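# Find the lighter check weight and place it on the red dish

## Task

Four check weights are present and exactly one is lighter than the rest. Set that lighter one lying flat on the red dish, and make sure none of the other three is on the dish. To compare weights use the balance: its pointer sits over white when the pans hold equal loads, and it tips toward whichever side is lighter when they differ. Nothing may end up inside or beneath any furniture, or the attempt fails. Apart from the weights and the dish, every object must finish resting directly on the same furniture it starts on. Nothing counts as done if a robot is still what holds it in place. When finished, open the grippers and move the arms away. Do not knock or place anything outside the work area or onto the floor.

## Robot and tools

Robots: three identical i2rt Big YAM arms named arm1, arm2 and arm3. Each has six revolute joints, a two-finger gripper and a wrist camera. With joints 1 and 6 at zero and the hand level and pointing ahead, the wrist camera rides on top of the hand and looks toward the fingertips. The hand can reach roughly 1.0 m from the joint 1 axis. Two fixed cameras, room_a and room_b, watch the scene from the room.

Frame: one shared scene frame with its origin on the floor and +z up. The hand point is midway between the fingertips; the hand's z axis runs along the fingers and the fingers open and close along its y axis. Foot poses are not printed.

execute_actions(actions, cameras): actions is a list holding one action or none (empty list = just report state and images). An action is an object keyed by robot name; each robot entry has a "joints" object whose keys are absolute joint targets, not offsets. Keys and ranges: joint1_rad -2.879 to 2.879 (base yaw; positive is counter-clockwise seen from above; at 0 the arm extends the way its foot faces), joint2_rad 0 to 3.141 (shoulder; 0 has the upper arm pointing backward about level, increasing lifts it up then forward), joint3_rad 0 to 3.019 (elbow; 0 is fully folded, increasing opens it), joint4_rad -1.692 to 1.57 (hand pitch; positive tips fingers up), joint5_rad -1.57 to 1.57 (hand side swing; positive toward the arm's right), joint6_rad -2.094 to 2.094 (hand roll; positive is clockwise viewed from behind the hand), gripper_m 0 to 0.093 (fingertip gap in metres). Angles are radians. Any joint or robot may be omitted. Completion tolerances are ±0.045, ±0.14, ±0.09, ±0.055, ±0.03, ±0.035 rad and ±0.003 m for joints 1 to 6 and the gripper. cameras is a list of camera names (arm1_cam_wrist, arm2_cam_wrist, arm3_cam_wrist, room_a, room_b, or "all"); omitted or null means all, [] means none. An unknown key, unknown camera or out-of-range number rejects the entire call and nothing moves. Example: {"arm1": {"joints": {"gripper_m": 0.05}}, "arm2": {"joints": {"joint1_rad": 0.3}}}.

All motions in one action start at once but may finish at different times; joints move at differing speeds, so the hand can sweep a wide curve between postures. An action is capped at 15 s. An omitted joint may still be driving toward an earlier target.

wait(seconds): 0 to 10 s, commands nothing, returns the same state and images as an empty action.

zoom_image(camera, region): enlarges part of a camera's most recent full image. region is [x0, y0, x1, y1] in pixels with (0,0) at top-left, no larger than 504 by 504.

finished_scene(scene): pass the current scene's number to end it for good; the goal must already hold and keep holding. Its result reports success and gives the following task.

Reading results: each call returns every robot's state plus one image per requested camera, listed in order by the "pictures" line. joint_positions gives current angles. joint_status tells how each commanded motion ended: reached, "off_target" (stopped short and may still be pushing), "contact_stop" or "time_out" (target dropped and the joint holds where it stopped, except a timed-out joint may keep pushing toward its target or a point limited to 0.375, 0.375, 0.113, 0.225, 0.075, 0.3 rad from where it is, and will move on if freed). "joint command not followed" with a "cause:" line means a self/inter-arm clearance check blocked that arm's joint targets (the gripper part still runs); such joints read "not_followed" and may be retried automatically with later actions until valid targets are sent. on_its_own lists what a joint is doing without this call's command; "held at" is its held target, not its position. To relieve pushing, command a joint to its reported position. Tiny target changes may produce no motion. A joint holding a load up slowly sags. If a result reports a stop, later motion, wait and finished_scene calls in that same reply are skipped.

Hazards: the arms do not stop on contact and can push hard. A hard squeeze between two robots ends the run; hard hits can too, and nothing in the state reports robot-to-robot contact. The clearance check may react late and ignores fingers, gripper housings and wrist cameras. Object-to-robot touches don't count. Gripper force is about 50 to 62 N per pad, lower on some. Sustained pushing or load heats motors: a MOTOR HOT line appears from 85 °C, and at 100 °C the arm goes limp and falls (OVER-TEMPERATURE FAULT), with its unreached keys marked "limit_stop_at_motor_heat"; resend targets afterward. Some heat persists into later scenes. The scene keeps running while you compose replies, with the last command held. Loose objects may occasionally get nudged. Avoid drops, slips, slams, and anything falling to the floor, leaving the work area, or getting under or inside furniture. Shorter robot motion is better.

Each tool is called by a JSON object that holds its "method" and its "body", one argument or row to a line.

## Session

I'll start by looking at the scene.

{"method": "execute_actions", "body": {
  "actions": []
}}

Scene clock: 0.00 s.
arm1.joint_positions: joint1_rad=-0.339 joint2_rad=+0.399 joint3_rad=+1.330 joint4_rad=-1.595 joint5_rad=-0.008 joint6_rad=+0.731 gripper_m=+0.095
arm1.joint_status: not commanded
arm1.hand: x=+1.0189 y=-0.2700 z=+1.2670 quat_wxyz=(-0.308, +0.043, -0.899, -0.307) (m; scene frame)
arm2.joint_positions: joint1_rad=+0.408 joint2_rad=+0.259 joint3_rad=+1.650 joint4_rad=-1.227 joint5_rad=-0.268 joint6_rad=+0.337 gripper_m=+0.094
arm2.joint_status: not commanded
arm2.hand: x=+0.0780 y=-0.0474 z=+1.6064 quat_wxyz=(-0.370, +0.449, -0.470, -0.664) (m; scene frame)
arm3.joint_positions: joint1_rad=-0.087 joint2_rad=+0.302 joint3_rad=+1.430 joint4_rad=-1.249 joint5_rad=+0.128 joint6_rad=-0.517 gripper_m=+0.095
arm3.joint_status: not commanded
arm3.hand: x=-0.9975 y=+0.4595 z=+1.3990 quat_wxyz=(-0.647, +0.515, -0.542, -0.150) (m; scene frame)
pictures: arm1_cam_wrist, arm2_cam_wrist, arm3_cam_wrist, room_a, room_b
Images, in order (width x height): arm1_cam_wrist 504x504, arm2_cam_wrist 504x504, arm3_cam_wrist 504x504, room_a 672x504, room_b 672x504.

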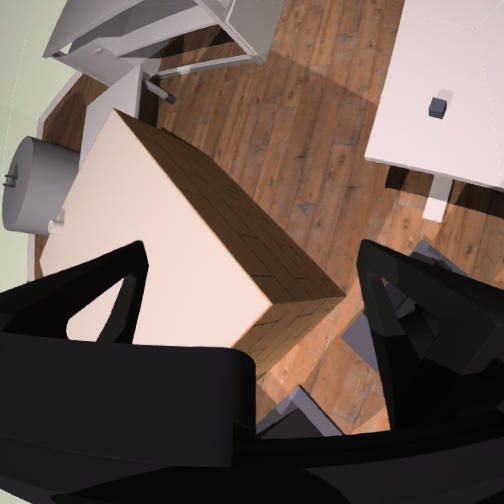

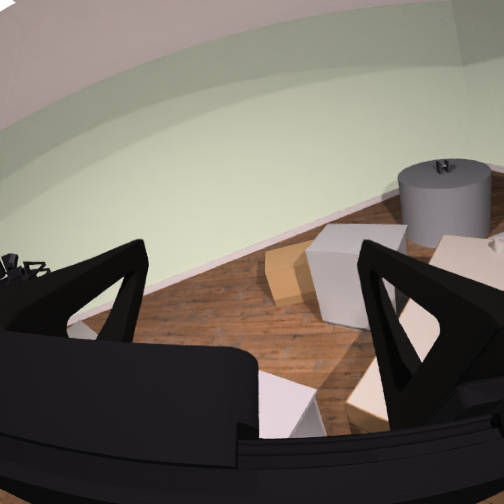

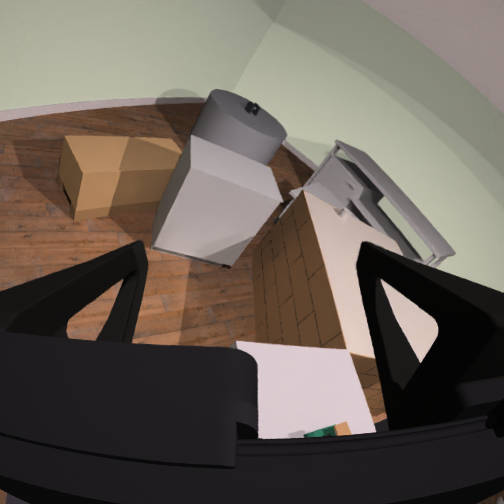

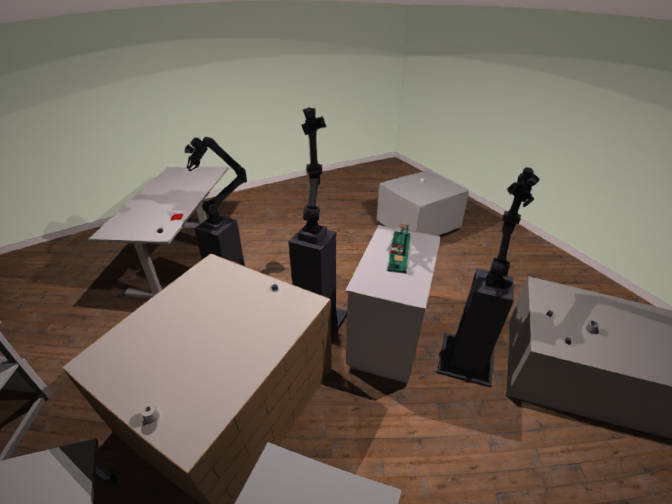

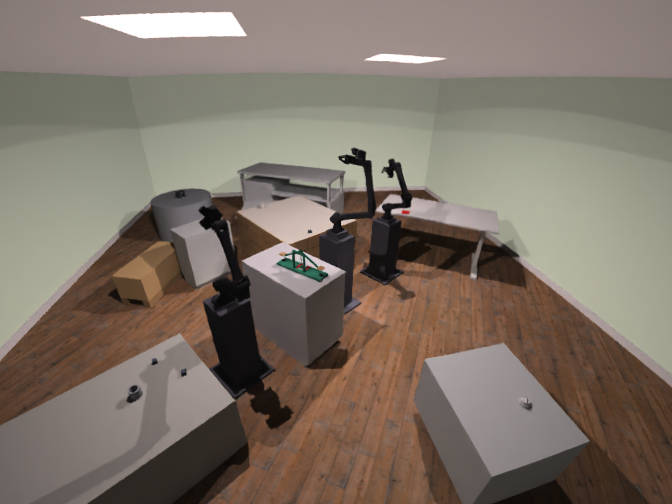

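{"method": "zoom_image", "body": {
  "camera": "room_a",
  "region": [340, 200, 460, 300]
}}

{"method": "zoom_image", "body": {
  "camera": "room_b",
  "region": [230, 190, 430, 340]
}}

{"method": "zoom_image", "body": {
  "camera": "room_a",
  "region": [480, 250, 672, 400]
}}

{"method": "zoom_image", "body": {
  "camera": "room_a",
  "region": [80, 120, 340, 320]
}}

Region (340, 200, 460, 300) of room_a's 672x504 image, scaled by 4.200, with more detail than that image has.

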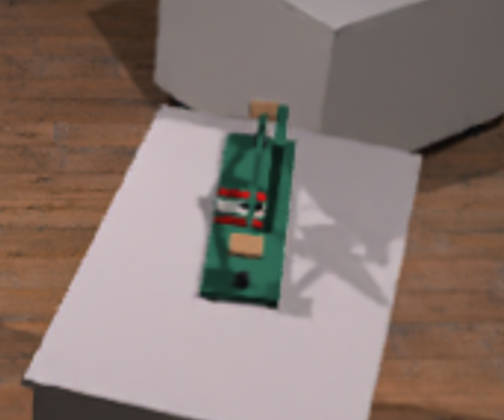

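Region (230, 190, 430, 340) of room_b's 672x504 image, scaled by 2.520, with more detail than that image has; it fills the top 378 rows of this view, and the rest is white.

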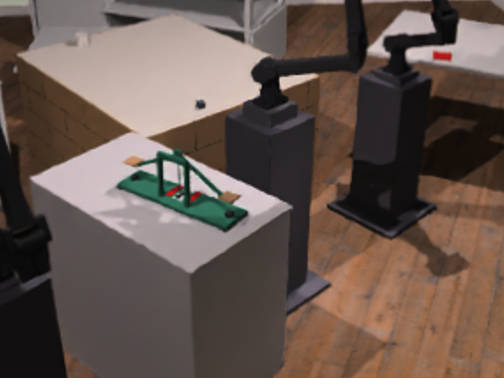

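Region (480, 250, 672, 400) of room_a's 672x504 image, scaled by 2.625, with more detail than that image has; it fills the top 394 rows of this view, and the rest is white.

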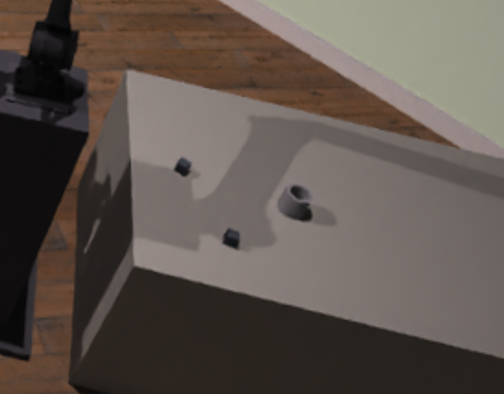

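Region (80, 120, 340, 320) of room_a's 672x504 image, scaled by 1.938, with more detail than that image has; it fills the top 388 rows of this view, and the rest is white.

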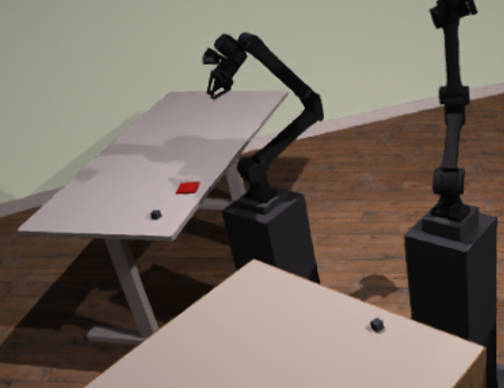

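{"method": "execute_actions", "body": {
  "actions": [
    {"arm1": {"joints": {"joint1_rad": -1.1, "joint2_rad": 1.3, "joint3_rad": 1.2, "joint4_rad": -1.2, "joint5_rad": 0.0, "joint6_rad": 0.0}}, "arm2": {"joints": {"joint1_rad": -0.3, "joint2_rad": 1.2, "joint3_rad": 1.1, "joint4_rad": -1.2, "joint5_rad": 0.0, "joint6_rad": 0.0}}, "arm3": {"joints": {"joint1_rad": 1.4, "joint2_rad": 1.4, "joint3_rad": 1.3, "joint4_rad": -1.2, "joint5_rad": 0.0, "joint6_rad": 0.0}}}
  ]
}}

Scene clock: 5.00 s.
arm1.joint_positions: joint1_rad=-1.102 joint2_rad=+1.304 joint3_rad=+1.191 joint4_rad=-1.213 joint5_rad=-0.001 joint6_rad=+0.007 gripper_m=+0.095
arm1.joint_status: all done
arm1.hand: x=+1.3619 y=-0.3356 z=+1.0028 quat_wxyz=(-0.120, +0.026, -0.992, -0.002) (m; scene frame)
arm2.joint_positions: joint1_rad=-0.297 joint2_rad=+1.192 joint3_rad=+1.083 joint4_rad=-1.205 joint5_rad=-0.001 joint6_rad=+0.010 gripper_m=+0.094
arm2.joint_status: all done
arm2.hand: x=+0.3768 y=+0.2623 z=+1.1238 quat_wxyz=(-0.113, +0.404, -0.906, -0.053) (m; scene frame)
arm3.joint_positions: joint1_rad=+1.406 joint2_rad=+1.405 joint3_rad=+1.295 joint4_rad=-1.205 joint5_rad=+0.000 joint6_rad=-0.012 gripper_m=+0.095
arm3.joint_status: all done
arm3.hand: x=-1.4585 y=+0.6296 z=+1.0100 quat_wxyz=(-0.035, +0.959, -0.255, -0.122) (m; scene frame)
pictures: arm1_cam_wrist, arm2_cam_wrist, arm3_cam_wrist, room_a, room_b
Images, in order (width x height): arm1_cam_wrist 504x504, arm2_cam_wrist 504x504, arm3_cam_wrist 504x504, room_a 672x504, room_b 672x504.

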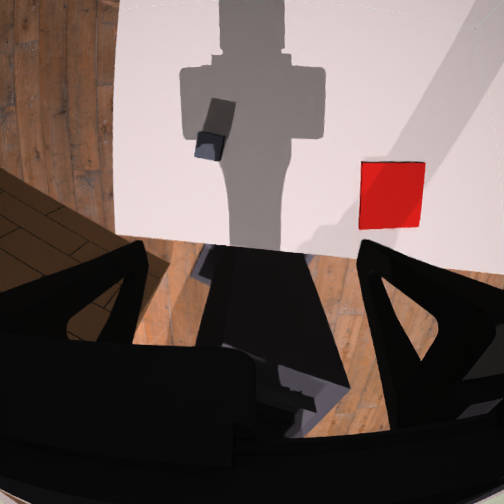

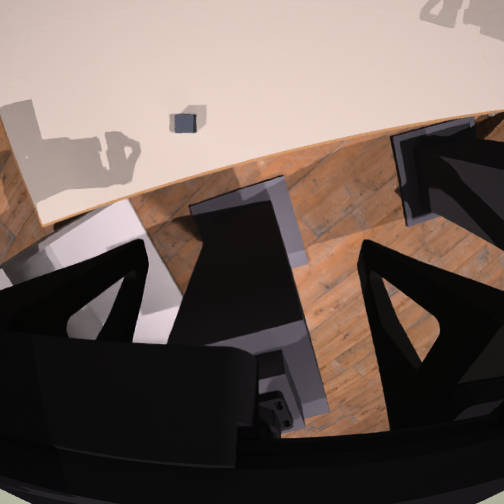

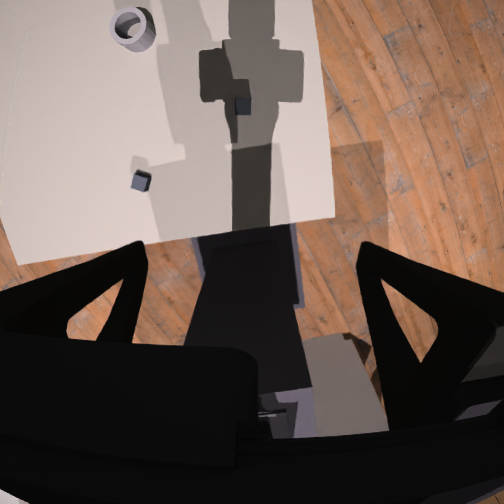

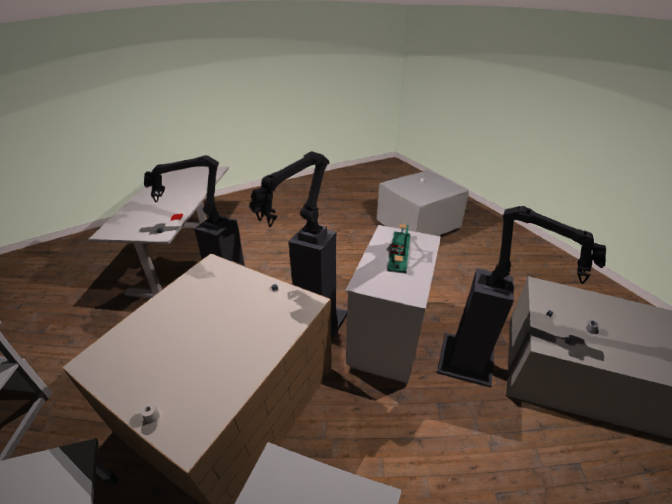

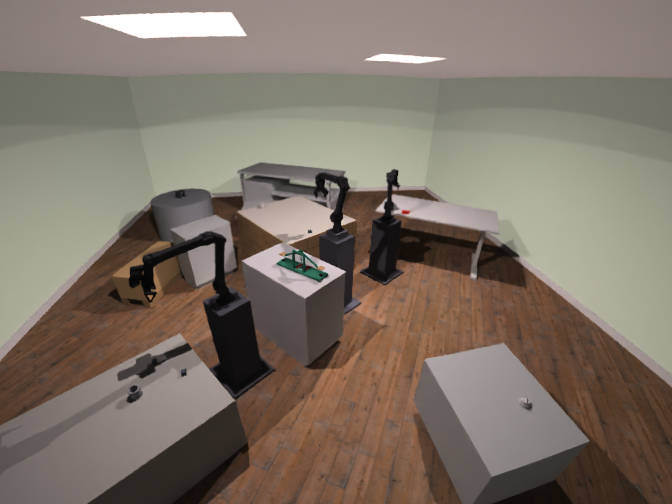

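{"method": "execute_actions", "body": {
  "actions": [
    {"arm1": {"joints": {"joint4_rad": -0.5}}, "arm2": {"joints": {"joint3_rad": 1.6}}, "arm3": {"joints": {"joint2_rad": 0.9}}}
  ],
  "cameras": []
}}

Scene clock: 11.93 s.
arm1.joint_positions: joint1_rad=-1.102 joint2_rad=+1.304 joint3_rad=+1.191 joint4_rad=-0.523 joint5_rad=-0.001 joint6_rad=+0.007 gripper_m=+0.095
arm1.joint_status: all done
arm1.hand: x=+1.5004 y=-0.3269 z=+1.0946 quat_wxyz=(-0.448, +0.025, -0.893, -0.013) (m; scene frame)
arm2.joint_positions: joint1_rad=-0.297 joint2_rad=+1.193 joint3_rad=+1.551 joint4_rad=-1.205 joint5_rad=-0.001 joint6_rad=+0.010 gripper_m=+0.094
arm2.joint_status: all done
arm2.hand: x=+0.4301 y=+0.3225 z=+1.3521 quat_wxyz=(-0.319, +0.382, -0.855, -0.147) (m; scene frame)
arm3.joint_positions: joint1_rad=+1.406 joint2_rad=+0.902 joint3_rad=+1.295 joint4_rad=-1.205 joint5_rad=+0.000 joint6_rad=-0.012 gripper_m=+0.095
arm3.joint_status: all done
arm3.hand: x=-1.3675 y=+0.5758 z=+1.2124 quat_wxyz=(-0.100, +0.898, -0.239, -0.356) (m; scene frame)
pictures: none
No camera images: the call's "cameras" was empty. Leave "cameras" out to get every camera's image.

{"method": "execute_actions", "body": {
  "actions": [],
  "cameras": ["arm1_cam_wrist", "arm2_cam_wrist", "arm3_cam_wrist"]
}}

Scene clock: 14.80 s.
arm1.joint_positions: joint1_rad=-1.102 joint2_rad=+1.304 joint3_rad=+1.191 joint4_rad=-0.523 joint5_rad=-0.001 joint6_rad=+0.007 gripper_m=+0.095
arm1.joint_status: all done
arm1.hand: x=+1.5004 y=-0.3269 z=+1.0946 quat_wxyz=(-0.448, +0.025, -0.893, -0.013) (m; scene frame)
arm2.joint_positions: joint1_rad=-0.297 joint2_rad=+1.193 joint3_rad=+1.551 joint4_rad=-1.205 joint5_rad=-0.001 joint6_rad=+0.010 gripper_m=+0.094
arm2.joint_status: all done
arm2.hand: x=+0.4301 y=+0.3225 z=+1.3521 quat_wxyz=(-0.319, +0.382, -0.855, -0.147) (m; scene frame)
arm3.joint_positions: joint1_rad=+1.406 joint2_rad=+0.902 joint3_rad=+1.295 joint4_rad=-1.205 joint5_rad=+0.000 joint6_rad=-0.012 gripper_m=+0.095
arm3.joint_status: all done
arm3.hand: x=-1.3675 y=+0.5758 z=+1.2124 quat_wxyz=(-0.100, +0.898, -0.239, -0.356) (m; scene frame)
pictures: arm1_cam_wrist, arm2_cam_wrist, arm3_cam_wrist
Images, in order (width x height): arm1_cam_wrist 504x504, arm2_cam_wrist 504x504, arm3_cam_wrist 504x504.

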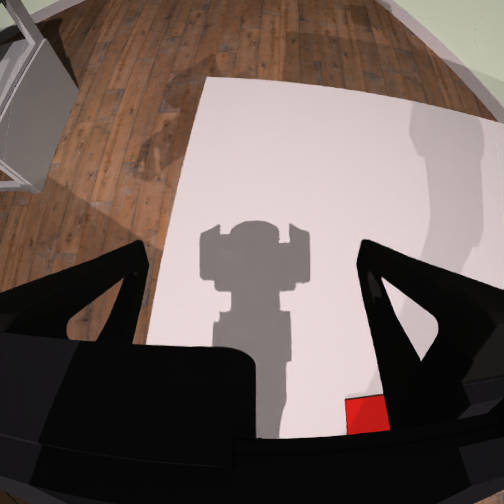

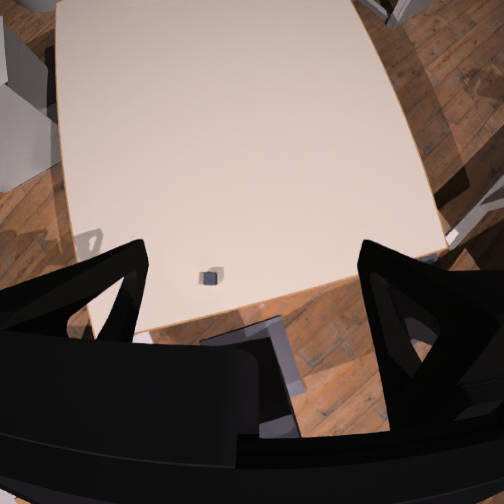

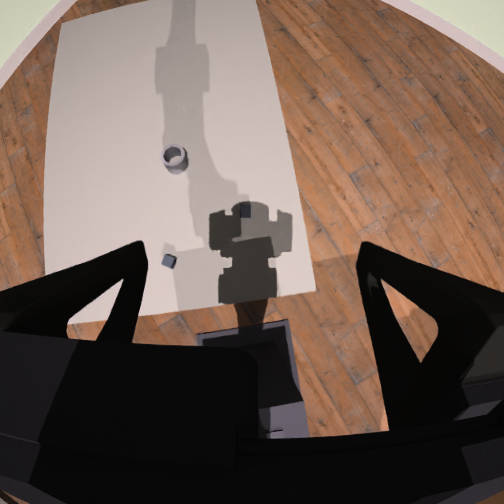

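{"method": "execute_actions", "body": {
  "actions": [
    {"arm1": {"joints": {"joint1_rad": -0.98, "joint2_rad": 1.644, "joint3_rad": 1.302, "joint4_rad": -1.229}}, "arm2": {"joints": {"joint1_rad": -0.05, "joint2_rad": 1.679, "joint3_rad": 1.19, "joint4_rad": -1.083}}, "arm3": {"joints": {"joint1_rad": 1.43, "joint2_rad": 1.83, "joint3_rad": 1.6, "joint4_rad": -1.341}}}
  ]
}}

Scene clock: 19.47 s.
arm1.joint_positions: joint1_rad=-0.971 joint2_rad=+1.646 joint3_rad=+1.284 joint4_rad=-1.215 joint5_rad=-0.001 joint6_rad=+0.006 gripper_m=+0.095
arm1.joint_status: all done
arm1.hand: x=+1.4007 y=-0.2719 z=+0.8922 quat_wxyz=(+0.006, +0.092, -0.996, +0.003) (m; scene frame)
arm2.joint_positions: joint1_rad=-0.041 joint2_rad=+1.681 joint3_rad=+1.165 joint4_rad=-1.089 joint5_rad=-0.001 joint6_rad=+0.008 gripper_m=+0.094
arm2.joint_status: all done
arm2.hand: x=+0.3248 y=+0.3774 z=+0.9606 quat_wxyz=(+0.018, +0.521, -0.853, +0.009) (m; scene frame)
arm3.joint_positions: joint1_rad=+1.424 joint2_rad=+1.833 joint3_rad=+1.586 joint4_rad=-1.330 joint5_rad=+0.000 joint6_rad=-0.011 gripper_m=+0.095
arm3.joint_status: all done
arm3.hand: x=-1.5379 y=+0.6647 z=+0.9140 quat_wxyz=(+0.000, +0.969, -0.248, +0.003) (m; scene frame)
pictures: arm1_cam_wrist, arm2_cam_wrist, arm3_cam_wrist, room_a, room_b
Images, in order (width x height): arm1_cam_wrist 504x504, arm2_cam_wrist 504x504, arm3_cam_wrist 504x504, room_a 672x504, room_b 672x504.

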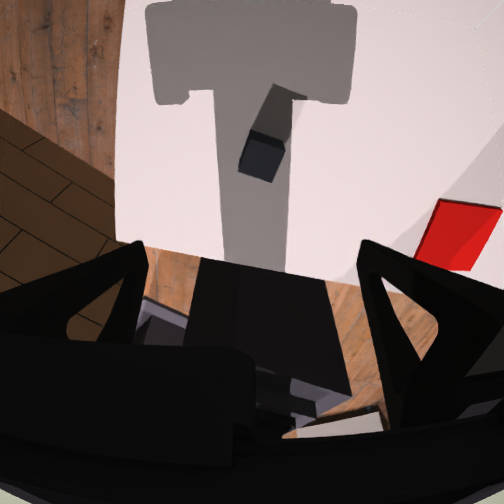

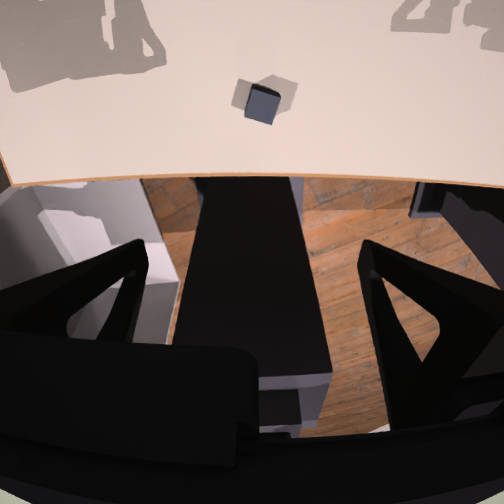

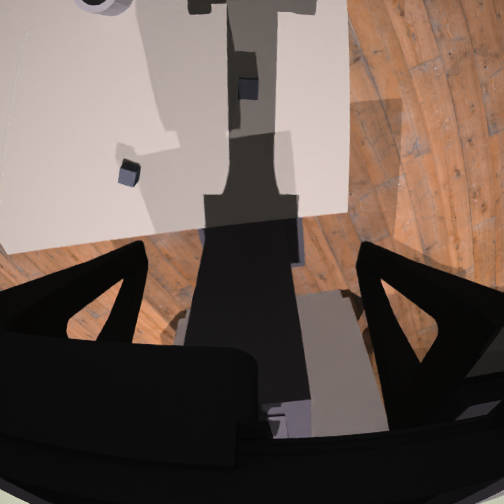

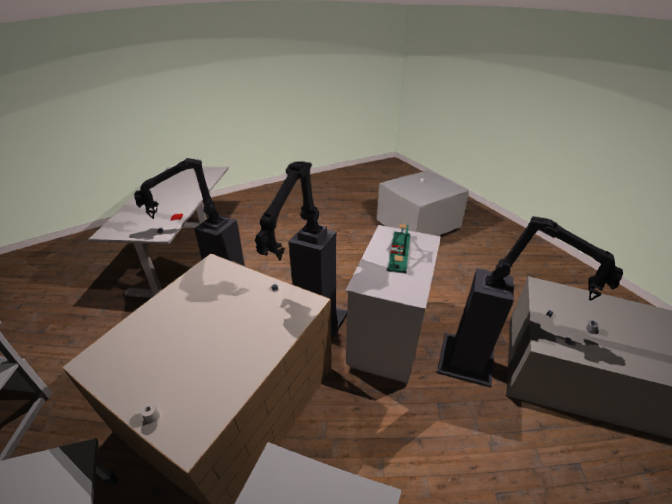

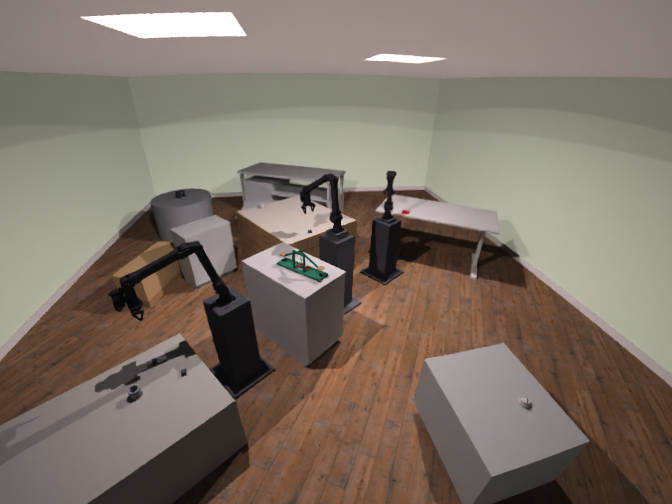

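{"method": "zoom_image", "body": {
  "camera": "arm1_cam_wrist",
  "region": [190, 80, 330, 220]
}}

{"method": "zoom_image", "body": {
  "camera": "arm2_cam_wrist",
  "region": [190, 50, 330, 190]
}}

{"method": "zoom_image", "body": {
  "camera": "arm3_cam_wrist",
  "region": [100, 40, 300, 240]
}}

Region (190, 80, 330, 220) of arm1_cam_wrist's 504x504 image, scaled by 3.600, with more detail than that image has.

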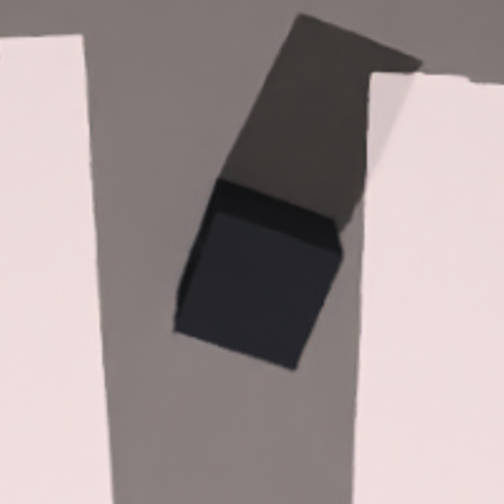

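Region (190, 50, 330, 190) of arm2_cam_wrist's 504x504 image, scaled by 3.600, with more detail than that image has.

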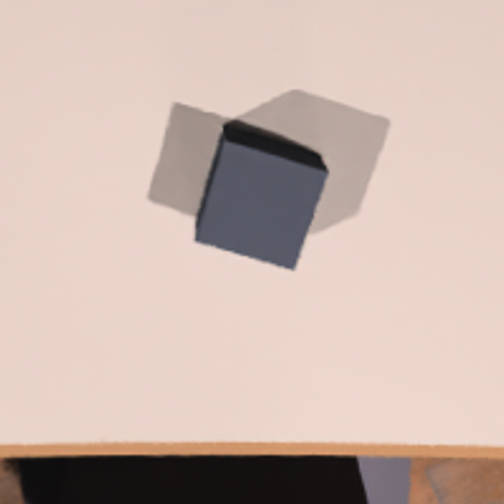

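Region (100, 40, 300, 240) of arm3_cam_wrist's 504x504 image, scaled by 2.520, with more detail than that image has.

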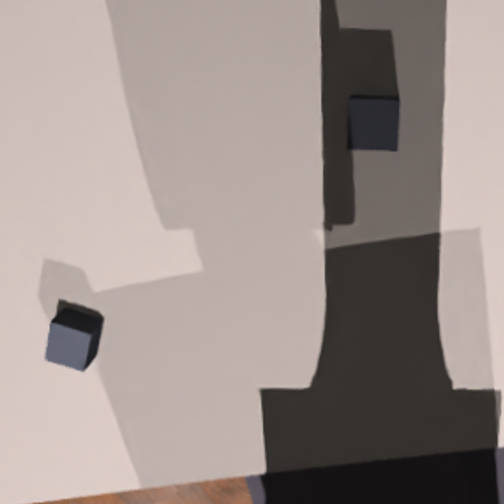

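{"method": "execute_actions", "body": {
  "actions": [
    {"arm1": {"joints": {"joint1_rad": -0.99, "joint2_rad": 1.699, "joint3_rad": 1.185, "joint4_rad": -1.043, "joint6_rad": 0.34}}, "arm2": {"joints": {"joint1_rad": -0.07, "joint2_rad": 1.876, "joint3_rad": 1.108, "joint4_rad": -0.78, "joint6_rad": 0.28}}, "arm3": {"joints": {"joint1_rad": 1.44, "joint2_rad": 2.115, "joint3_rad": 1.425, "joint4_rad": -0.865, "joint6_rad": 0.04}}}
  ],
  "cameras": ["arm1_cam_wrist", "arm2_cam_wrist", "arm3_cam_wrist"]
}}

Scene clock: 28.17 s.
arm1.joint_positions: joint1_rad=-0.980 joint2_rad=+1.697 joint3_rad=+1.178 joint4_rad=-1.058 joint5_rad=-0.001 joint6_rad=+0.332 gripper_m=+0.095
arm1.joint_status: all done
arm1.hand: x=+1.3948 y=-0.2779 z=+0.8326 quat_wxyz=(+0.005, -0.076, -0.997, +0.003) (m; scene frame)
arm2.joint_positions: joint1_rad=-0.059 joint2_rad=+1.893 joint3_rad=+1.104 joint4_rad=-0.795 joint5_rad=-0.001 joint6_rad=+0.270 gripper_m=+0.094
arm2.joint_status: all done
arm2.hand: x=+0.3396 y=+0.3886 z=+0.8469 quat_wxyz=(+0.008, +0.397, -0.918, +0.005) (m; scene frame)
arm3.joint_positions: joint1_rad=+1.435 joint2_rad=+2.112 joint3_rad=+1.406 joint4_rad=-0.877 joint5_rad=+0.000 joint6_rad=+0.028 gripper_m=+0.095
arm3.joint_status: all done
arm3.hand: x=-1.5477 y=+0.6637 z=+0.7011 quat_wxyz=(+0.001, +0.965, -0.263, +0.007) (m; scene frame)
pictures: arm1_cam_wrist, arm2_cam_wrist, arm3_cam_wrist
Images, in order (width x height): arm1_cam_wrist 504x504, arm2_cam_wrist 504x504, arm3_cam_wrist 504x504.

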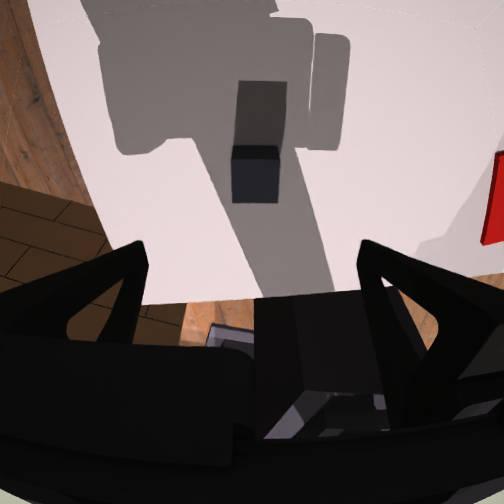

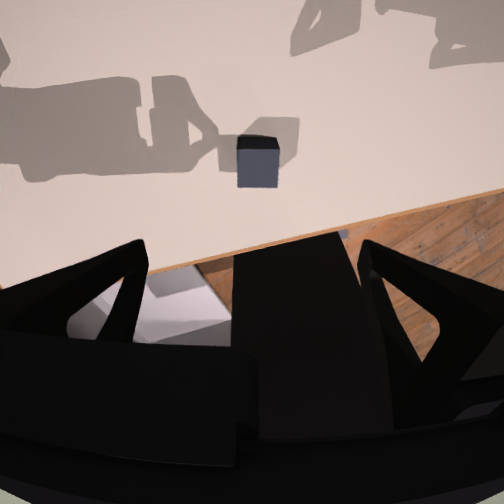

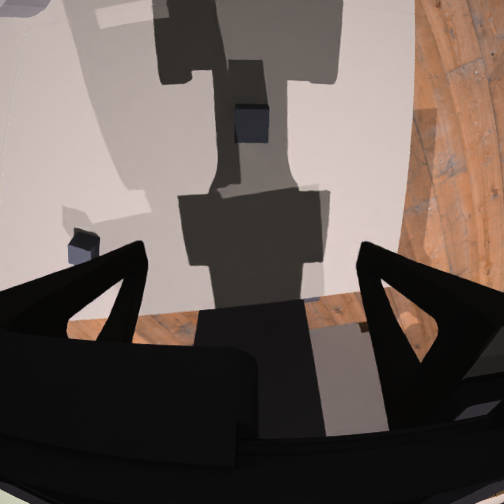

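{"method": "zoom_image", "body": {
  "camera": "arm1_cam_wrist",
  "region": [130, 90, 382, 342]
}}

{"method": "zoom_image", "body": {
  "camera": "arm2_cam_wrist",
  "region": [190, 90, 330, 230]
}}

{"method": "zoom_image", "body": {
  "camera": "arm3_cam_wrist",
  "region": [190, 50, 330, 190]
}}

Region (130, 90, 382, 342) of arm1_cam_wrist's 504x504 image, scaled by 2.000, with more detail than that image has.

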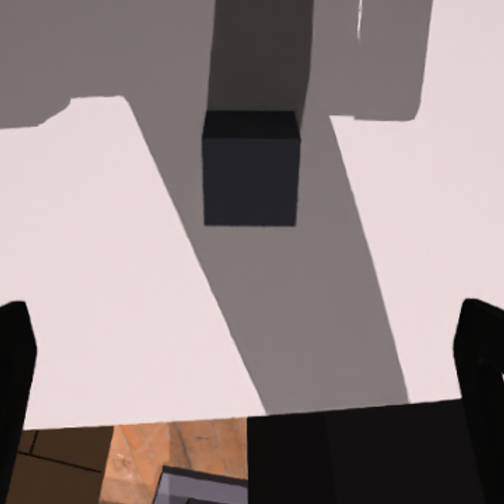

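Region (190, 90, 330, 230) of arm2_cam_wrist's 504x504 image, scaled by 3.600, with more detail than that image has.

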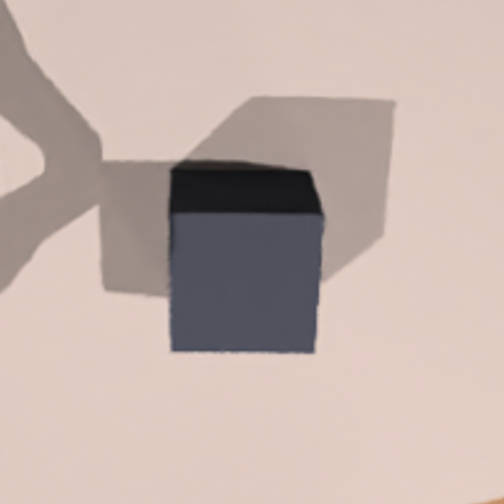

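Region (190, 50, 330, 190) of arm3_cam_wrist's 504x504 image, scaled by 3.600, with more detail than that image has.

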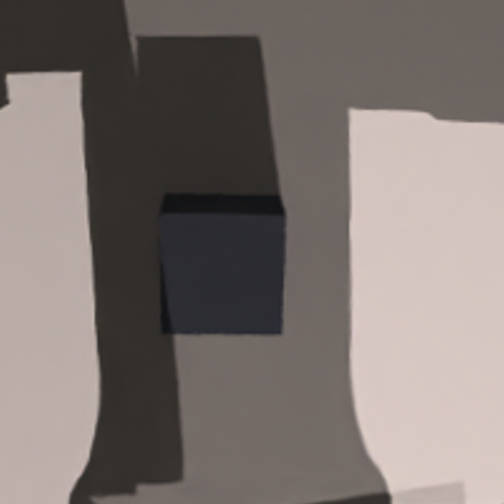

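{"method": "execute_actions", "body": {
  "actions": [
    {"arm1": {"joints": {"joint1_rad": -1.002, "joint2_rad": 1.771, "joint4_rad": -0.965}}, "arm2": {"joints": {"joint1_rad": -0.083, "joint2_rad": 2.02, "joint4_rad": -0.635}}, "arm3": {"joints": {"joint2_rad": 2.325, "joint3_rad": 1.488, "joint4_rad": -0.705}}}
  ],
  "cameras": ["arm1_cam_wrist", "arm2_cam_wrist", "arm3_cam_wrist"]
}}

Scene clock: 36.10 s.
arm1.joint_positions: joint1_rad=-0.993 joint2_rad=+1.764 joint3_rad=+1.178 joint4_rad=-0.980 joint5_rad=-0.001 joint6_rad=+0.333 gripper_m=+0.095
arm1.joint_status: all done
arm1.hand: x=+1.4091 y=-0.2818 z=+0.8023 quat_wxyz=(+0.000, -0.082, -0.997, +0.002) (m; scene frame)
arm2.joint_positions: joint1_rad=-0.071 joint2_rad=+2.035 joint3_rad=+1.104 joint4_rad=-0.650 joint5_rad=-0.001 joint6_rad=+0.270 gripper_m=+0.094
arm2.joint_status: all done
arm2.hand: x=+0.3470 y=+0.3905 z=+0.7818 quat_wxyz=(+0.007, +0.392, -0.920, +0.004) (m; scene frame)
arm3.joint_positions: joint1_rad=+1.435 joint2_rad=+2.333 joint3_rad=+1.477 joint4_rad=-0.717 joint5_rad=+0.000 joint6_rad=+0.028 gripper_m=+0.095
arm3.joint_status: all done
arm3.hand: x=-1.5647 y=+0.6732 z=+0.5977 quat_wxyz=(+0.000, +0.965, -0.263, +0.002) (m; scene frame)
pictures: arm1_cam_wrist, arm2_cam_wrist, arm3_cam_wrist
Images, in order (width x height): arm1_cam_wrist 504x504, arm2_cam_wrist 504x504, arm3_cam_wrist 504x504.

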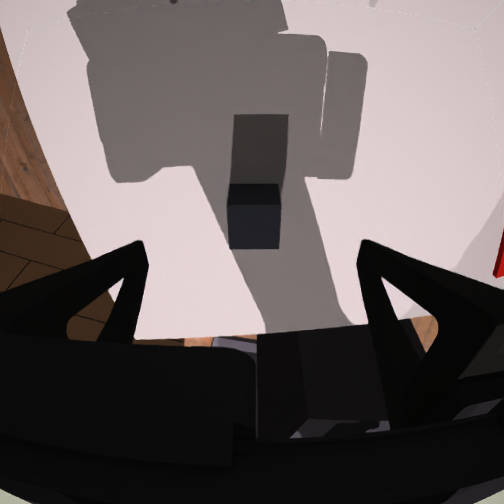

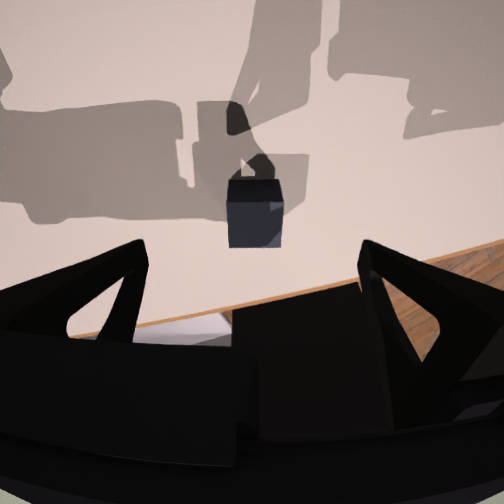

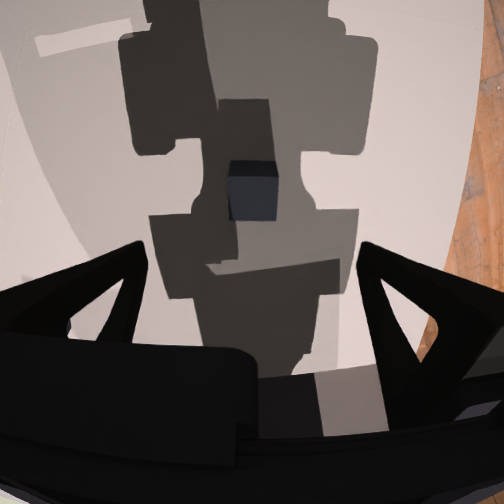

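{"method": "execute_actions", "body": {
  "actions": [
    {"arm1": {"joints": {"joint2_rad": 1.845, "joint3_rad": 1.109, "joint4_rad": -0.817, "gripper_m": 0.06}}, "arm2": {"joints": {"joint2_rad": 2.13, "joint4_rad": -0.535, "gripper_m": 0.06}}, "arm3": {"joints": {"joint2_rad": 2.48, "joint3_rad": 1.535, "joint4_rad": -0.595, "gripper_m": 0.06}}}
  ],
  "cameras": ["arm1_cam_wrist", "arm2_cam_wrist", "arm3_cam_wrist"]
}}

Scene clock: 41.53 s.
arm1.joint_positions: joint1_rad=-0.993 joint2_rad=+1.846 joint3_rad=+1.103 joint4_rad=-0.832 joint5_rad=-0.001 joint6_rad=+0.333 gripper_m=+0.060
arm1.joint_status: all done
arm1.hand: x=+1.3987 y=-0.2838 z=+0.7426 quat_wxyz=(+0.004, -0.082, -0.997, +0.003) (m; scene frame)
arm2.joint_positions: joint1_rad=-0.071 joint2_rad=+2.140 joint3_rad=+1.104 joint4_rad=-0.550 joint5_rad=-0.001 joint6_rad=+0.270 gripper_m=+0.060
arm2.joint_status: all done
arm2.hand: x=+0.3451 y=+0.3872 z=+0.7337 quat_wxyz=(+0.009, +0.392, -0.920, +0.005) (m; scene frame)
arm3.joint_positions: joint1_rad=+1.435 joint2_rad=+2.480 joint3_rad=+1.523 joint4_rad=-0.605 joint5_rad=+0.000 joint6_rad=+0.028 gripper_m=+0.060
arm3.joint_status: all done
arm3.hand: x=-1.5664 y=+0.6742 z=+0.5260 quat_wxyz=(-0.002, +0.965, -0.263, -0.004) (m; scene frame)
pictures: arm1_cam_wrist, arm2_cam_wrist, arm3_cam_wrist
Images, in order (width x height): arm1_cam_wrist 504x504, arm2_cam_wrist 504x504, arm3_cam_wrist 504x504.

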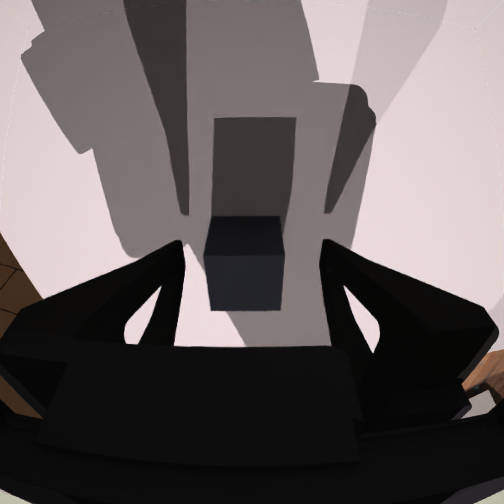

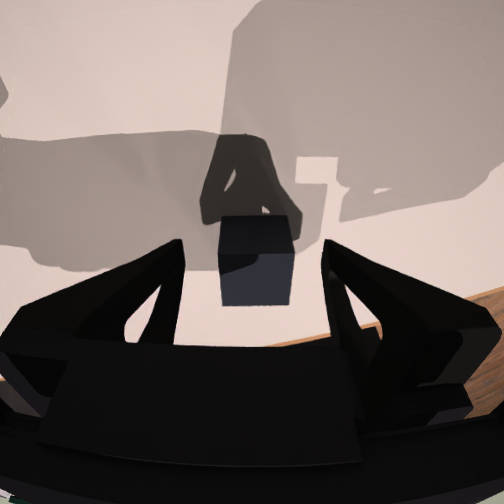

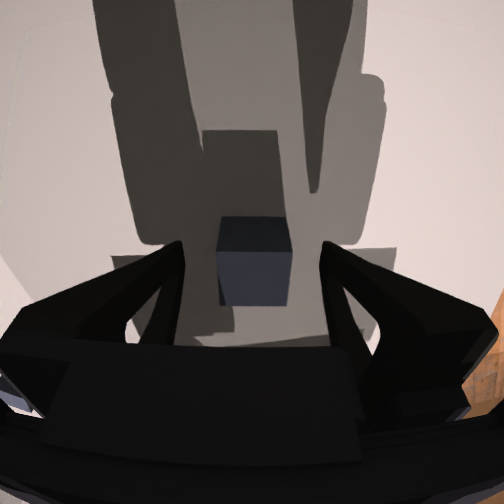

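{"method": "execute_actions", "body": {
  "actions": [
    {"arm1": {"joints": {"gripper_m": 0.018}}, "arm2": {"joints": {"gripper_m": 0.018}}, "arm3": {"joints": {"gripper_m": 0.018}}}
  ],
  "cameras": ["arm2_cam_wrist", "arm3_cam_wrist"]
}}

Scene clock: 42.97 s.
arm1.joint_positions: joint1_rad=-0.993 joint2_rad=+1.846 joint3_rad=+1.103 joint4_rad=-0.830 joint5_rad=-0.001 joint6_rad=+0.334 gripper_m=+0.029
arm1.joint_status: gripper_m off_target (ended at +0.029, target +0.018)
arm1.hand: x=+1.3991 y=-0.2837 z=+0.7426 quat_wxyz=(+0.003, -0.083, -0.997, +0.003) (m; scene frame)
arm2.joint_positions: joint1_rad=-0.071 joint2_rad=+2.140 joint3_rad=+1.104 joint4_rad=-0.549 joint5_rad=+0.001 joint6_rad=+0.271 gripper_m=+0.029
arm2.joint_status: gripper_m off_target (ended at +0.029, target +0.018)
arm2.hand: x=+0.3454 y=+0.3872 z=+0.7337 quat_wxyz=(+0.008, +0.391, -0.920, +0.006) (m; scene frame)
arm3.joint_positions: joint1_rad=+1.435 joint2_rad=+2.480 joint3_rad=+1.523 joint4_rad=-0.605 joint5_rad=+0.001 joint6_rad=+0.029 gripper_m=+0.029
arm3.joint_status: gripper_m off_target (ended at +0.029, target +0.018)
arm3.hand: x=-1.5664 y=+0.6743 z=+0.5260 quat_wxyz=(-0.002, +0.965, -0.263, -0.003) (m; scene frame)
pictures: arm2_cam_wrist, arm3_cam_wrist
Images, in order (width x height): arm2_cam_wrist 504x504, arm3_cam_wrist 504x504.

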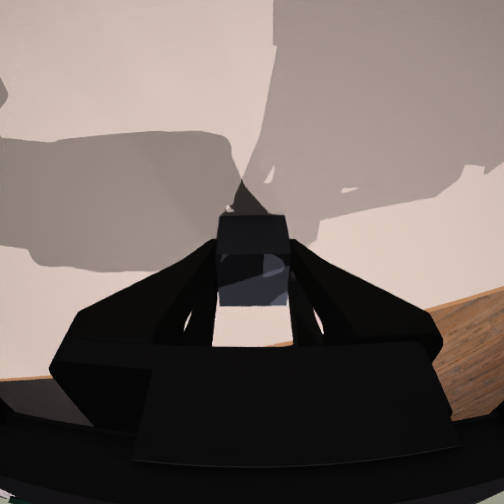

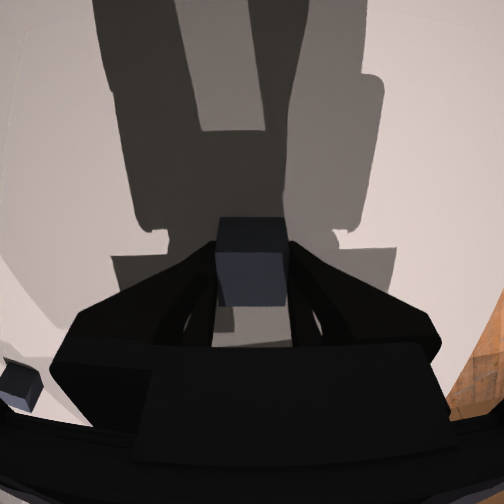

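{"method": "execute_actions", "body": {
  "actions": [
    {"arm1": {"joints": {"joint2_rad": 1.598, "joint3_rad": 1.14, "joint4_rad": -1.115}}, "arm2": {"joints": {"joint1_rad": 0.3, "joint2_rad": 1.64, "joint3_rad": 1.575, "joint4_rad": -1.35, "joint6_rad": 0.0}}, "arm3": {"joints": {"joint1_rad": 0.1, "joint2_rad": 1.66, "joint3_rad": 1.91, "joint4_rad": -1.6}}}
  ],
  "cameras": ["room_a"]
}}

{"method": "execute_actions", "body": {
  "actions": [
    {"arm1": {"joints": {"joint1_rad": -1.51, "joint6_rad": -0.36}}, "arm2": {"joints": {"joint1_rad": 2.0}}, "arm3": {"joints": {"joint1_rad": -1.2}}}
  ]
}}

Scene clock: 49.27 s.
arm1.joint_positions: joint1_rad=-0.993 joint2_rad=+1.593 joint3_rad=+1.107 joint4_rad=-1.100 joint5_rad=-0.001 joint6_rad=+0.334 gripper_m=+0.029
arm1.joint_status: all done
arm1.hand: x=+1.3614 y=-0.2895 z=+0.8539 quat_wxyz=(+0.010, -0.083, -0.997, +0.004) (m; scene frame)
arm2.joint_positions: joint1_rad=+0.304 joint2_rad=+1.668 joint3_rad=+1.567 joint4_rad=-1.338 joint5_rad=-0.001 joint6_rad=+0.010 gripper_m=+0.029
arm2.joint_status: all done
arm2.hand: x=+0.1859 y=+0.5066 z=+1.1142 quat_wxyz=(-0.046, +0.658, -0.750, -0.044) (m; scene frame)
arm3.joint_positions: joint1_rad=+0.094 joint2_rad=+1.667 joint3_rad=+1.904 joint4_rad=-1.588 joint5_rad=+0.002 joint6_rad=+0.033 gripper_m=+0.029
arm3.joint_status: all done
arm3.hand: x=-0.9063 y=+0.9218 z=+1.1268 quat_wxyz=(-0.088, +0.588, -0.801, -0.067) (m; scene frame)
pictures: room_a
Images, in order (width x height): room_a 672x504.

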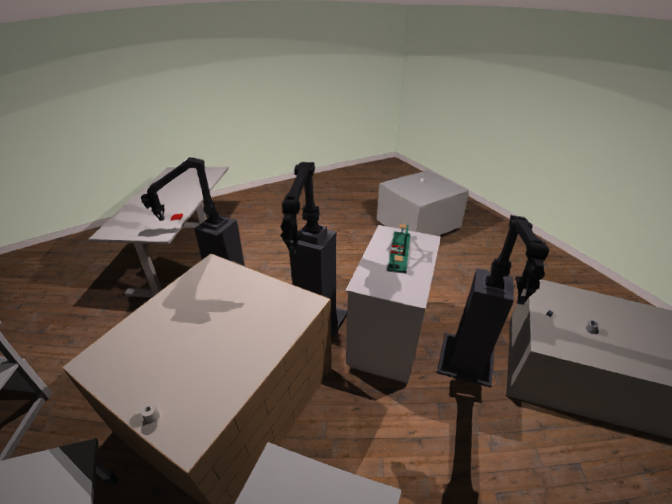

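Scene clock: 51.20 s.
arm1.joint_positions: joint1_rad=-1.520 joint2_rad=+1.593 joint3_rad=+1.107 joint4_rad=-1.100 joint5_rad=+0.002 joint6_rad=-0.353 gripper_m=+0.029
arm1.joint_status: all done
arm1.hand: x=+1.3396 y=-0.5141 z=+0.8553 quat_wxyz=(+0.010, -0.003, -1.000, +0.001) (m; scene frame)
arm2.joint_positions: joint1_rad=+2.006 joint2_rad=+1.668 joint3_rad=+1.567 joint4_rad=-1.338 joint5_rad=-0.002 joint6_rad=+0.009 gripper_m=+0.028
arm2.joint_status: all done
arm2.hand: x=-0.4176 y=-0.0336 z=+1.1192 quat_wxyz=(+0.003, +0.998, +0.001, -0.068) (m; scene frame)
arm3.joint_positions: joint1_rad=-1.207 joint2_rad=+1.667 joint3_rad=+1.904 joint4_rad=-1.588 joint5_rad=+0.002 joint6_rad=+0.033 gripper_m=+0.029
arm3.joint_status: all done
arm3.hand: x=-0.5047 y=+0.3894 z=+1.1267 quat_wxyz=(-0.111, -0.018, -0.994, -0.001) (m; scene frame)
pictures: arm1_cam_wrist, arm2_cam_wrist, arm3_cam_wrist, room_a, room_b
Images, in order (width x height): arm1_cam_wrist 504x504, arm2_cam_wrist 504x504, arm3_cam_wrist 504x504, room_a 672x504, room_b 672x504.

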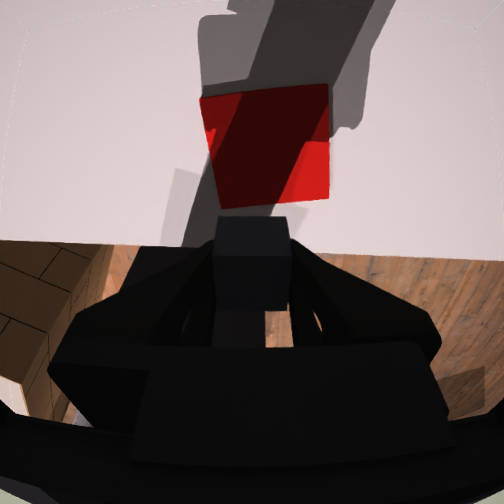

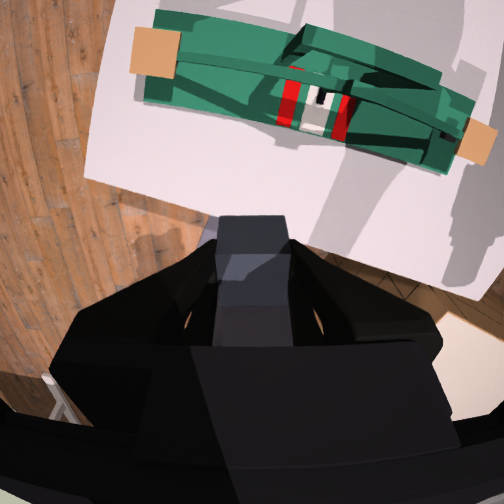

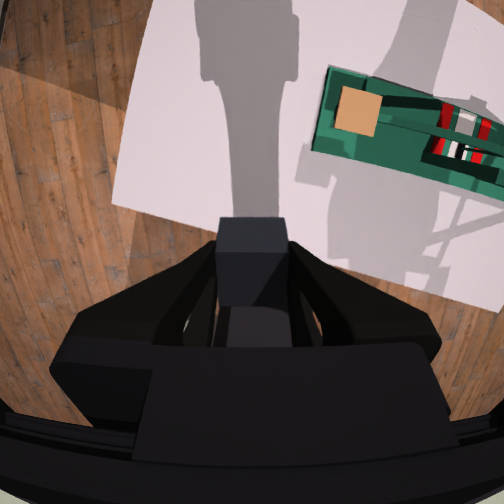

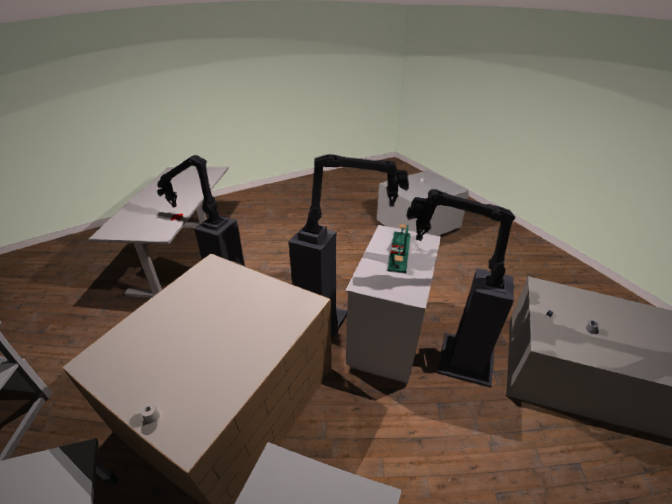

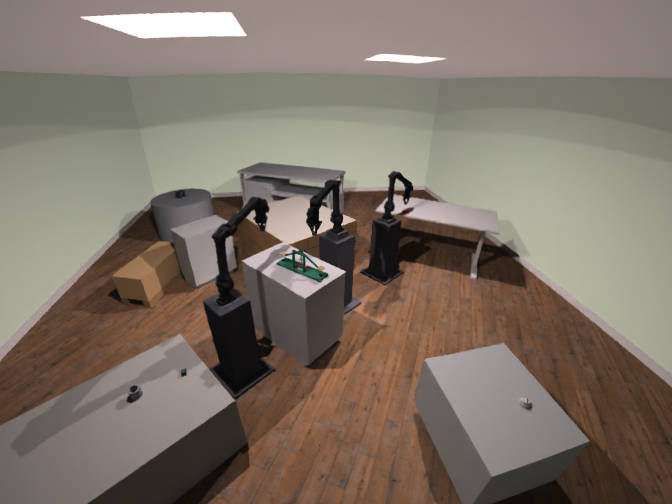

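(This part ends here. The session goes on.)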